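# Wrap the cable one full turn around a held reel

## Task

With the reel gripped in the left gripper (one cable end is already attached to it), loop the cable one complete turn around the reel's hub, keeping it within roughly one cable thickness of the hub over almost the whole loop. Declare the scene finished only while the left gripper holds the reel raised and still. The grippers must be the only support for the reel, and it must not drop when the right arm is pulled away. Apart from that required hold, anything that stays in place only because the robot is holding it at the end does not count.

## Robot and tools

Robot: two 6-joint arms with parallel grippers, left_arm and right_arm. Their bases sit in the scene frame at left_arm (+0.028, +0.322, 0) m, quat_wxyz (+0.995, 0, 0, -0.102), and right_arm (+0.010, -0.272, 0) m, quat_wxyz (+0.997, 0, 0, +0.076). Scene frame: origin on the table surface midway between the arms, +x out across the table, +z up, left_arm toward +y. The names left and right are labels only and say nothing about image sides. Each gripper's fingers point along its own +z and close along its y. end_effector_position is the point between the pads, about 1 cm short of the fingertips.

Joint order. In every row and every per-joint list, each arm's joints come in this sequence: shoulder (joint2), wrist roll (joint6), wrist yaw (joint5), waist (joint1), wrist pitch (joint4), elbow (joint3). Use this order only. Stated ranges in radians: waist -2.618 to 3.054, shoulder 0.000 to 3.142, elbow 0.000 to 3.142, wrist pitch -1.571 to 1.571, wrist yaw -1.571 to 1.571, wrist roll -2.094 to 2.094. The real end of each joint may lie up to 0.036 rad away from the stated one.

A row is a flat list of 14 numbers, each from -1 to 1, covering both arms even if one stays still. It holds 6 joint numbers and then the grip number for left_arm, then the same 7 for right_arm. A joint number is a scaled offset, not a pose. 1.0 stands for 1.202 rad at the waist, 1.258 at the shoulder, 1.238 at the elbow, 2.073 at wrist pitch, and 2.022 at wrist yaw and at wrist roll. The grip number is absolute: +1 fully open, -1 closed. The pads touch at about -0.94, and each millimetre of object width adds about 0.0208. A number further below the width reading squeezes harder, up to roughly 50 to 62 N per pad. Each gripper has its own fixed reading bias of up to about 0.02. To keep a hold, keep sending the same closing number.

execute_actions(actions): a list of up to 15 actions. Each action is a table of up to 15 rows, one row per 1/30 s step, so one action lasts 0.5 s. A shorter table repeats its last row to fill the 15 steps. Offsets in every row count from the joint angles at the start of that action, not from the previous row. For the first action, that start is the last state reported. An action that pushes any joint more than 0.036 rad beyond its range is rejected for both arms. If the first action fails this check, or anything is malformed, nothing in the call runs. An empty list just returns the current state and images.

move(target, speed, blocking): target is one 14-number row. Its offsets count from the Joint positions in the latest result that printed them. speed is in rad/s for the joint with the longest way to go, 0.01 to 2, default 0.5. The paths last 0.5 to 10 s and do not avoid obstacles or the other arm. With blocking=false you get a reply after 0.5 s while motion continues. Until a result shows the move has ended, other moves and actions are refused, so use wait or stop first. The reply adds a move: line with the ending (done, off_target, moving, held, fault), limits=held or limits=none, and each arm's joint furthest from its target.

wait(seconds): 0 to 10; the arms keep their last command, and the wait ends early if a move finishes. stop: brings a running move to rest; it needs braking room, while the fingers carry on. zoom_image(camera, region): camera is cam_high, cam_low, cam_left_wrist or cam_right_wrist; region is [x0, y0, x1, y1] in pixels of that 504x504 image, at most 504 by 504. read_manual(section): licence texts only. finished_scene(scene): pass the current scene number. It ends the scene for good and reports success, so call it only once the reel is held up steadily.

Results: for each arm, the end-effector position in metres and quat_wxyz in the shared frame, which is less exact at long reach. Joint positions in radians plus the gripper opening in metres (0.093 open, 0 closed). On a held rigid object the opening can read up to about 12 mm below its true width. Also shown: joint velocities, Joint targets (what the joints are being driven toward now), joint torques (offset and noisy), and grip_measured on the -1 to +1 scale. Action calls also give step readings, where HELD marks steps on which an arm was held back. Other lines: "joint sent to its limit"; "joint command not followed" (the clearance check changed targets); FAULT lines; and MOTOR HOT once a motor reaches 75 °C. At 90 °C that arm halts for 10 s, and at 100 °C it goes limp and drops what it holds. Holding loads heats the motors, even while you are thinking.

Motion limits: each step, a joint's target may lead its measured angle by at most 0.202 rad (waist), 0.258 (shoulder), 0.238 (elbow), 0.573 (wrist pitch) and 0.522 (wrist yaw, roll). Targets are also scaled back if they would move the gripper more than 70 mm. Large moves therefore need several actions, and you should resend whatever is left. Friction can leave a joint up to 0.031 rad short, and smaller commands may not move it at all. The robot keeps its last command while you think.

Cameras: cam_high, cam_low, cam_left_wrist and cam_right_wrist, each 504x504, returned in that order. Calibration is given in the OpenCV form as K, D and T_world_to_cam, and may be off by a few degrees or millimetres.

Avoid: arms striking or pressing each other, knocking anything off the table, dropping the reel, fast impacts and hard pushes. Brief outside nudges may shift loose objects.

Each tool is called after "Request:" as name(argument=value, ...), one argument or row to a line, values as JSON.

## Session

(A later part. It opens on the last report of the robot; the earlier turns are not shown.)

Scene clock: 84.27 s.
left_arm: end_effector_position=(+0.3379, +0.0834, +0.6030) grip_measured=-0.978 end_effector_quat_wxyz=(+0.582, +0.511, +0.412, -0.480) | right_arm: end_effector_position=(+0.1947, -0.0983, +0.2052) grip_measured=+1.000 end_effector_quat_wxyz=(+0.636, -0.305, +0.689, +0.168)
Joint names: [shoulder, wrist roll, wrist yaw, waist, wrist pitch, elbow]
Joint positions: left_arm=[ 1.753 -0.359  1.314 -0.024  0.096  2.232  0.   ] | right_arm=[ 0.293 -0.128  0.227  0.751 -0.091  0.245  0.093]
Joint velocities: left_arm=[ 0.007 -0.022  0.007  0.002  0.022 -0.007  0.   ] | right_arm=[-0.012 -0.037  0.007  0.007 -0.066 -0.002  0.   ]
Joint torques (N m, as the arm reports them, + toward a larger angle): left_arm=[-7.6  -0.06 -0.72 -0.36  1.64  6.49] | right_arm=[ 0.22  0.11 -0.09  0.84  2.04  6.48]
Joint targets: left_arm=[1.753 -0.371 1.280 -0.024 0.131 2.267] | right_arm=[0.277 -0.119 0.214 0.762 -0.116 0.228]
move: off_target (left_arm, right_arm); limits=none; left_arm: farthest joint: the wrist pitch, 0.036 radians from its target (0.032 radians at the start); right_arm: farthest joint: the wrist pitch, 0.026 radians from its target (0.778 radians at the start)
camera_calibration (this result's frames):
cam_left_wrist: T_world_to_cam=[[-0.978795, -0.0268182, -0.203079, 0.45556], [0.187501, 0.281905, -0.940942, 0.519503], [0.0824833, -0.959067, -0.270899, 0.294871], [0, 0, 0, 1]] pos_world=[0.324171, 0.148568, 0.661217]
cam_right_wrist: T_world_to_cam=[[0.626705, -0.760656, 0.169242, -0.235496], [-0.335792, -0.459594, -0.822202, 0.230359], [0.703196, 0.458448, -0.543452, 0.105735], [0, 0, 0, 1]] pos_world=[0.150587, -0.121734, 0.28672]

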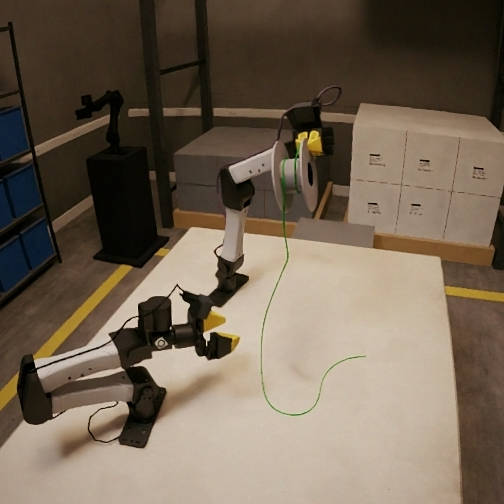

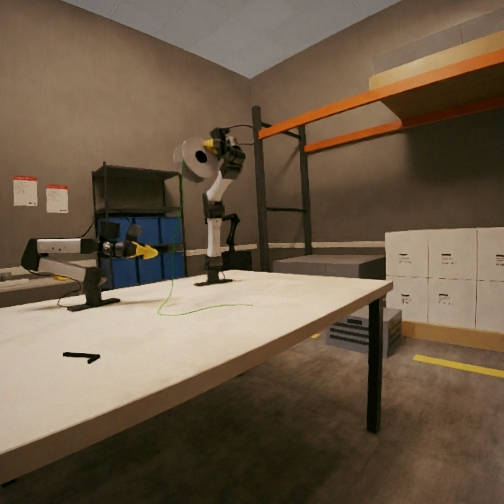

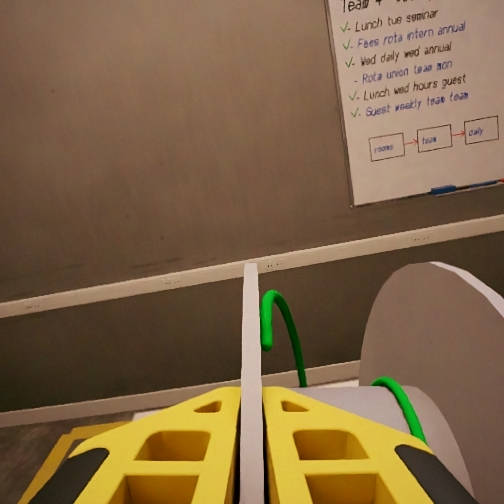

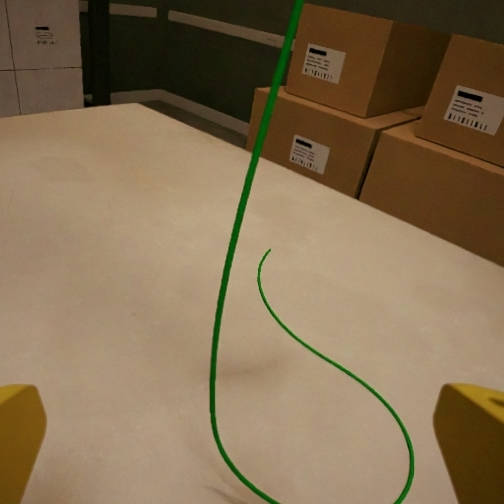

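Request:
move(
  target=[-0.27,0.13,-0.58,-0.15,0.42,-0.235,-1, 0,0,0,-0.2,0,0,1],
  speed=0.5,
)

Scene clock: 97.83 s.
left_arm: end_effector_position=(+0.1903, +0.2243, +0.7893) grip_measured=-0.978 end_effector_quat_wxyz=(+0.963, +0.089, +0.037, -0.252) | right_arm: end_effector_position=(+0.2293, -0.1448, +0.2056) grip_measured=+1.000 end_effector_quat_wxyz=(+0.652, -0.224, +0.718, +0.094)
Joint names: [shoulder, wrist roll, wrist yaw, waist, wrist pitch, elbow]
Joint positions: left_arm=[ 1.427 -0.106  0.166 -0.193  0.942  1.957  0.   ] | right_arm=[ 0.293 -0.127  0.226  0.522 -0.089  0.245  0.093]
Joint velocities: left_arm=[ 0.017 -0.007  0.022 -0.007 -0.022  0.017  0.   ] | right_arm=[-0.002  0.037 -0.007 -0.017  0.022 -0.012  0.   ]
Joint torques (N m, as the arm reports them, + toward a larger angle): left_arm=[-3.92  0.16 -0.36 -1.24 -0.02  1.88] | right_arm=[ 1.69  0.04  0.05 -1.23  2.28  7.76]
Joint targets: left_arm=[1.413 -0.096 0.141 -0.205 0.967 1.941] | right_arm=[0.293 -0.128 0.227 0.511 -0.091 0.245]
move: off_target (left_arm); limits=none; left_arm: farthest joint: the wrist pitch, 0.025 radians from its target (0.871 radians at the start); right_arm: farthest joint: the waist, 0.011 radians from its target (0.241 radians at the start)
camera_calibration (this result's frames):
cam_left_wrist: T_world_to_cam=[[-0.48542, -0.862188, -0.144908, 0.400253], [0.783875, -0.355804, -0.508865, 0.371363], [0.387179, -0.360603, 0.848562, -0.583171], [0, 0, 0, 1]] pos_world=[0.128981, 0.266933, 0.74183]
cam_right_wrist: T_world_to_cam=[[0.43717, -0.883469, 0.168419, -0.266836], [-0.430409, -0.369938, -0.823343, 0.25589], [0.789703, 0.287452, -0.541979, 0.0580452], [0, 0, 0, 1]] pos_world=[0.180952, -0.157763, 0.287085]

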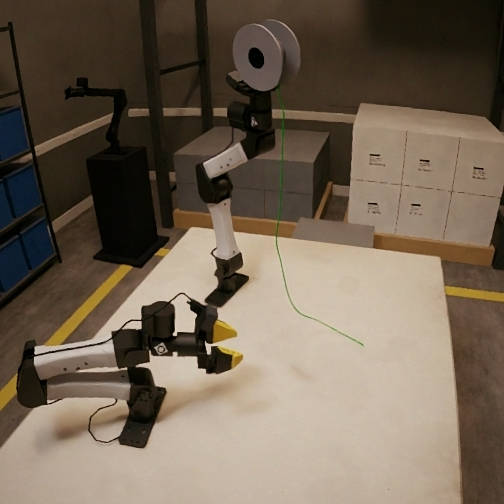

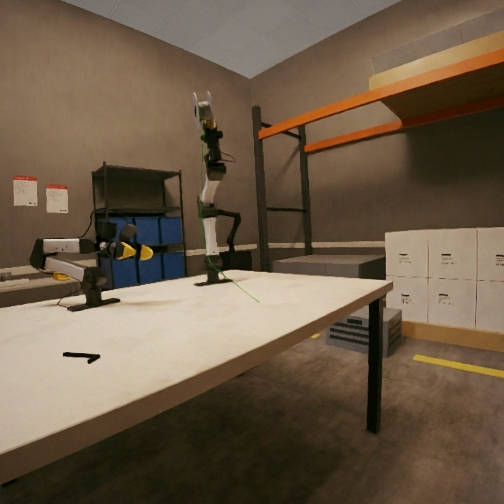

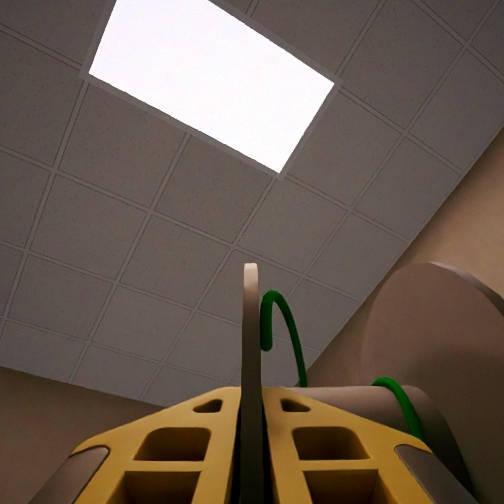

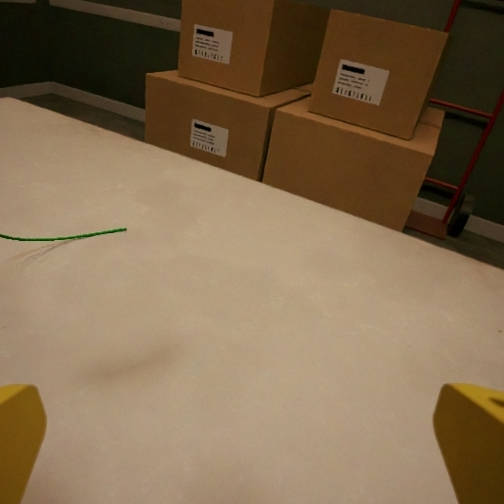

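Request:
zoom_image(
  camera="cam_low",
  region=[175, 85, 235, 145],
)

Request:
zoom_image(
  camera="cam_high",
  region=[220, 10, 320, 110],
)

Region (175, 85, 235, 145) of cam_low's 504x504 image, scaled by 8.400, with more detail than that image has.

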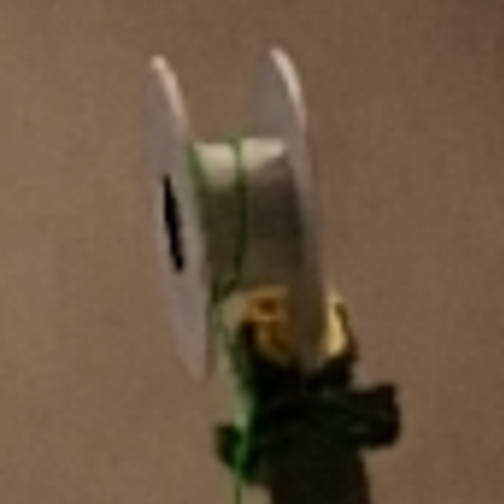

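Region (220, 10, 320, 110) of cam_high's 504x504 image, scaled by 5.040, with more detail than that image has.

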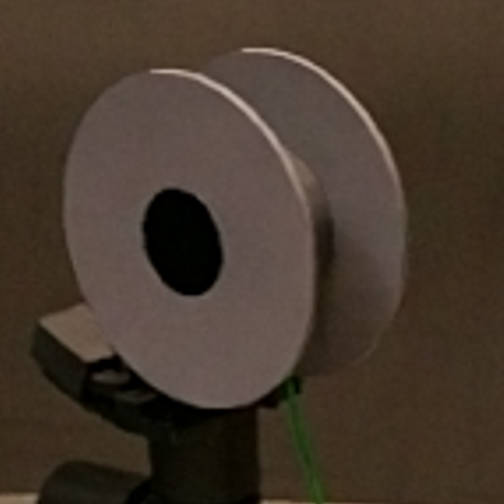

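Request:
wait(
  seconds=2,
)

Request:
zoom_image(
  camera="cam_low",
  region=[188, 92, 222, 130],
)

Scene clock: 116.00 s.
left_arm: end_effector_position=(+0.1903, +0.2244, +0.7893) grip_measured=-0.978 end_effector_quat_wxyz=(+0.963, +0.089, +0.037, -0.251) | right_arm: end_effector_position=(+0.2293, -0.1448, +0.2056) grip_measured=+1.000 end_effector_quat_wxyz=(+0.652, -0.224, +0.718, +0.094)
Joint names: [shoulder, wrist roll, wrist yaw, waist, wrist pitch, elbow]
Joint positions: left_arm=[ 1.427 -0.105  0.166 -0.193  0.942  1.957  0.   ] | right_arm=[ 0.293 -0.127  0.226  0.522 -0.089  0.245  0.093]
Joint velocities: left_arm=[-0.002  0.007 -0.051  0.007 -0.007 -0.007  0.   ] | right_arm=[-0.002 -0.051 -0.022 -0.007 -0.037 -0.002  0.   ]
Joint torques (N m, as the arm reports them, + toward a larger angle): left_arm=[-3.92  0.16 -0.43 -1.27  0.    1.88] | right_arm=[ 1.73  0.02  0.07 -1.29  2.24  7.67]
Joint targets: left_arm=[1.413 -0.096 0.141 -0.205 0.967 1.941] | right_arm=[0.293 -0.128 0.227 0.511 -0.091 0.245]
wait: 2.00 s; at rest from the start
camera_calibration (this result's frames):
cam_left_wrist: T_world_to_cam=[[-0.485064, -0.862506, -0.144205, 0.39983], [0.783922, -0.355803, -0.508793, 0.371308], [0.387529, -0.359843, 0.848725, -0.583533], [0, 0, 0, 1]] pos_world=[0.129002, 0.266989, 0.741836]
cam_right_wrist: T_world_to_cam=[[0.43717, -0.883469, 0.168419, -0.266836], [-0.430409, -0.369938, -0.823343, 0.25589], [0.789703, 0.287452, -0.541979, 0.0580452], [0, 0, 0, 1]] pos_world=[0.180952, -0.157763, 0.287085]

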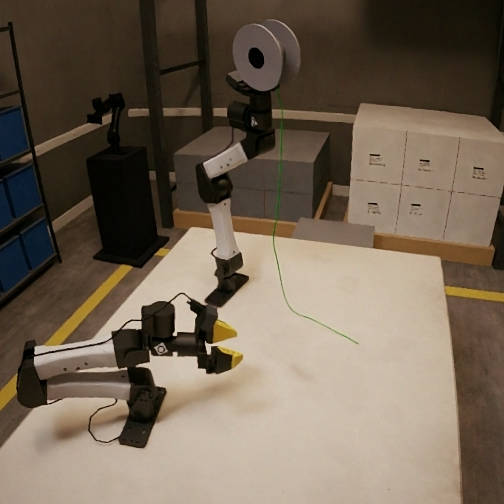

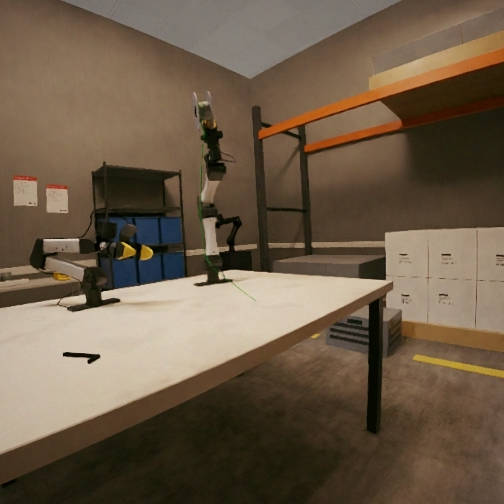

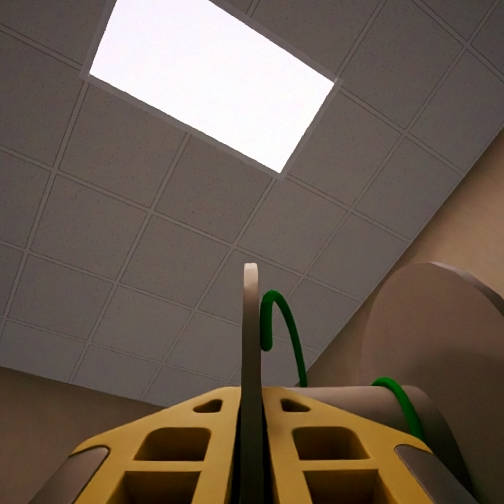

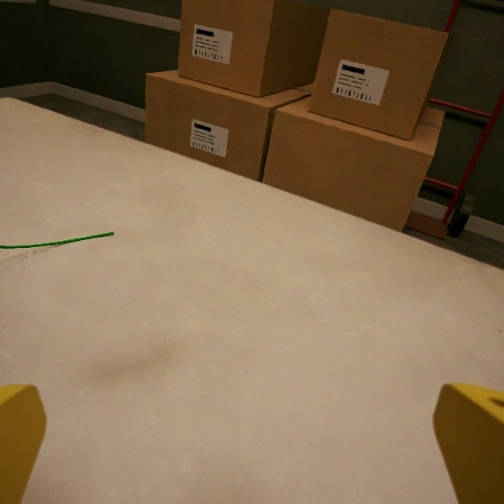

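Region (188, 92, 222, 130) of cam_low's 504x504 image, scaled by 13.263, with more detail than that image has; it fills the left 451 columns of this view, and the rest is white.

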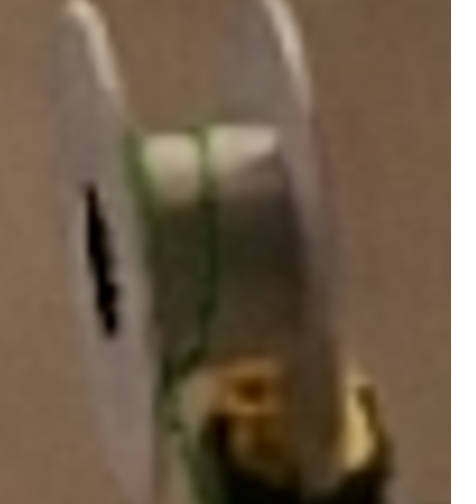

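Request:
move(
  target=[0,-0.38,0,0,0.012,0,-1, 0,0,0,0,0,0,1],
  speed=0.5,
)

Request:
zoom_image(
  camera="cam_high",
  region=[200, 5, 310, 115],
)

Scene clock: 132.40 s.
left_arm: end_effector_position=(+0.1877, +0.2237, +0.7892) grip_measured=-0.978 end_effector_quat_wxyz=(+0.801, +0.075, +0.064, -0.590) | right_arm: end_effector_position=(+0.2294, -0.1448, +0.2061) grip_measured=+1.000 end_effector_quat_wxyz=(+0.653, -0.223, +0.718, +0.095)
Joint names: [shoulder, wrist roll, wrist yaw, waist, wrist pitch, elbow]
Joint positions: left_arm=[ 1.427 -0.864  0.175 -0.193  0.951  1.957  0.   ] | right_arm=[ 0.293 -0.127  0.226  0.522 -0.087  0.245  0.093]
Joint velocities: left_arm=[-0.002  0.022 -0.007 -0.007  0.081 -0.012  0.   ] | right_arm=[ 0.007 -0.051 -0.007  0.017 -0.037  0.002  0.   ]
Joint torques (N m, as the arm reports them, + toward a larger angle): left_arm=[-2.53  0.   -0.24 -0.34 -0.1   2.94] | right_arm=[ 1.64  0.05  0.03 -0.2   2.29  7.69]
Joint targets: left_arm=[1.427 -0.874 0.166 -0.193 0.967 1.957] | right_arm=[0.293 -0.127 0.226 0.522 -0.089 0.245]
move: done; limits=none; left_arm: farthest joint: the wrist pitch, 0.016 radians from its target (0.025 radians at the start); right_arm: farthest joint: the wrist pitch, 0.002 radians from its target (0.000 radians at the start)
camera_calibration (this result's frames):
cam_left_wrist: T_world_to_cam=[[-0.953126, -0.300389, -0.0362983, 0.274893], [0.265387, -0.772328, -0.57713, 0.617519], [0.145329, -0.559711, 0.815845, -0.466573], [0, 0, 0, 1]] pos_world=[0.165932, 0.298356, 0.747019]
cam_right_wrist: T_world_to_cam=[[0.436919, -0.883669, 0.168019, -0.266788], [-0.429181, -0.368957, -0.824423, 0.256378], [0.790509, 0.288096, -0.540459, 0.0578353], [0, 0, 0, 1]] pos_world=[0.180878, -0.157822, 0.287447]

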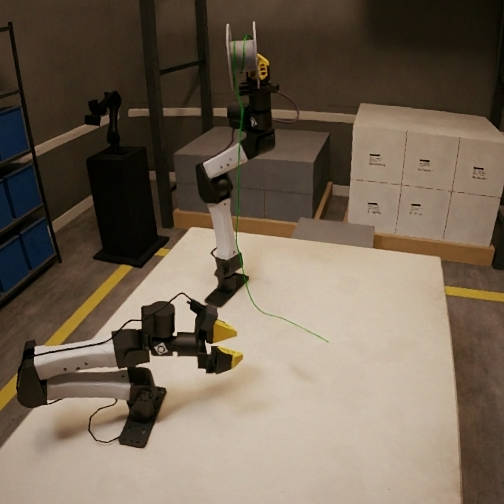

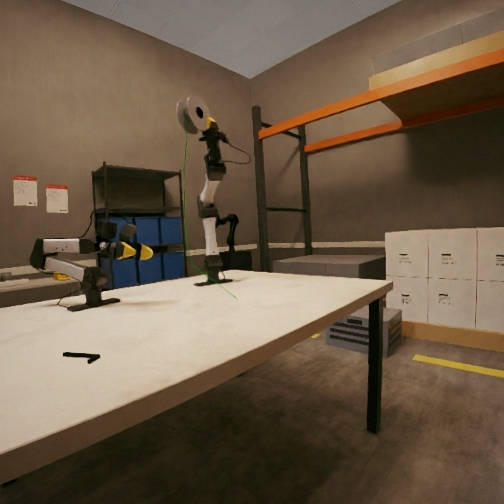

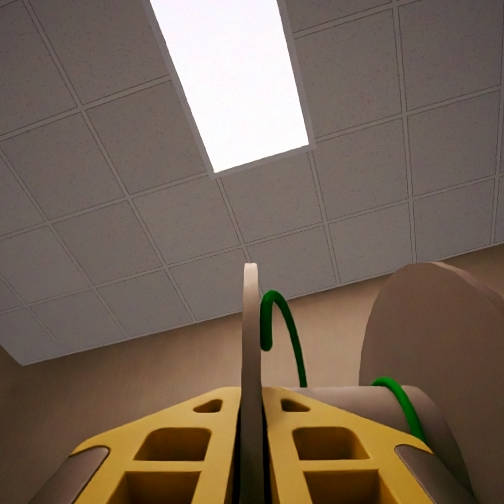

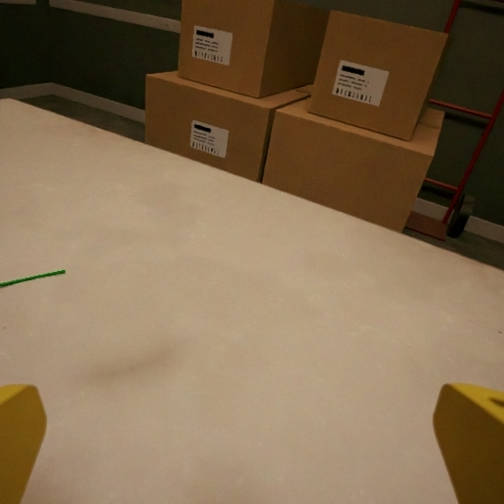

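Region (200, 5, 310, 115) of cam_high's 504x504 image, scaled by 4.582, with more detail than that image has.

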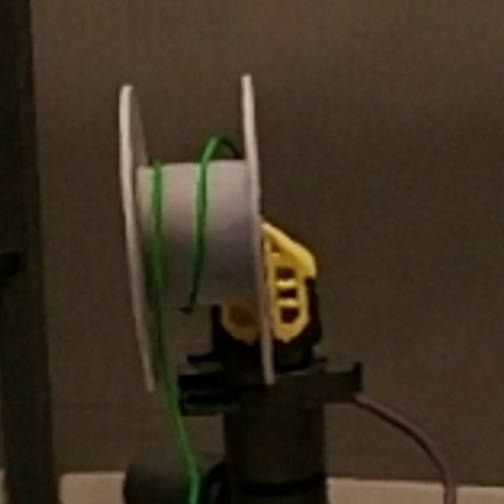

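Request:
finished_scene(
  scene=2,
)

The scene is finished: the task was done.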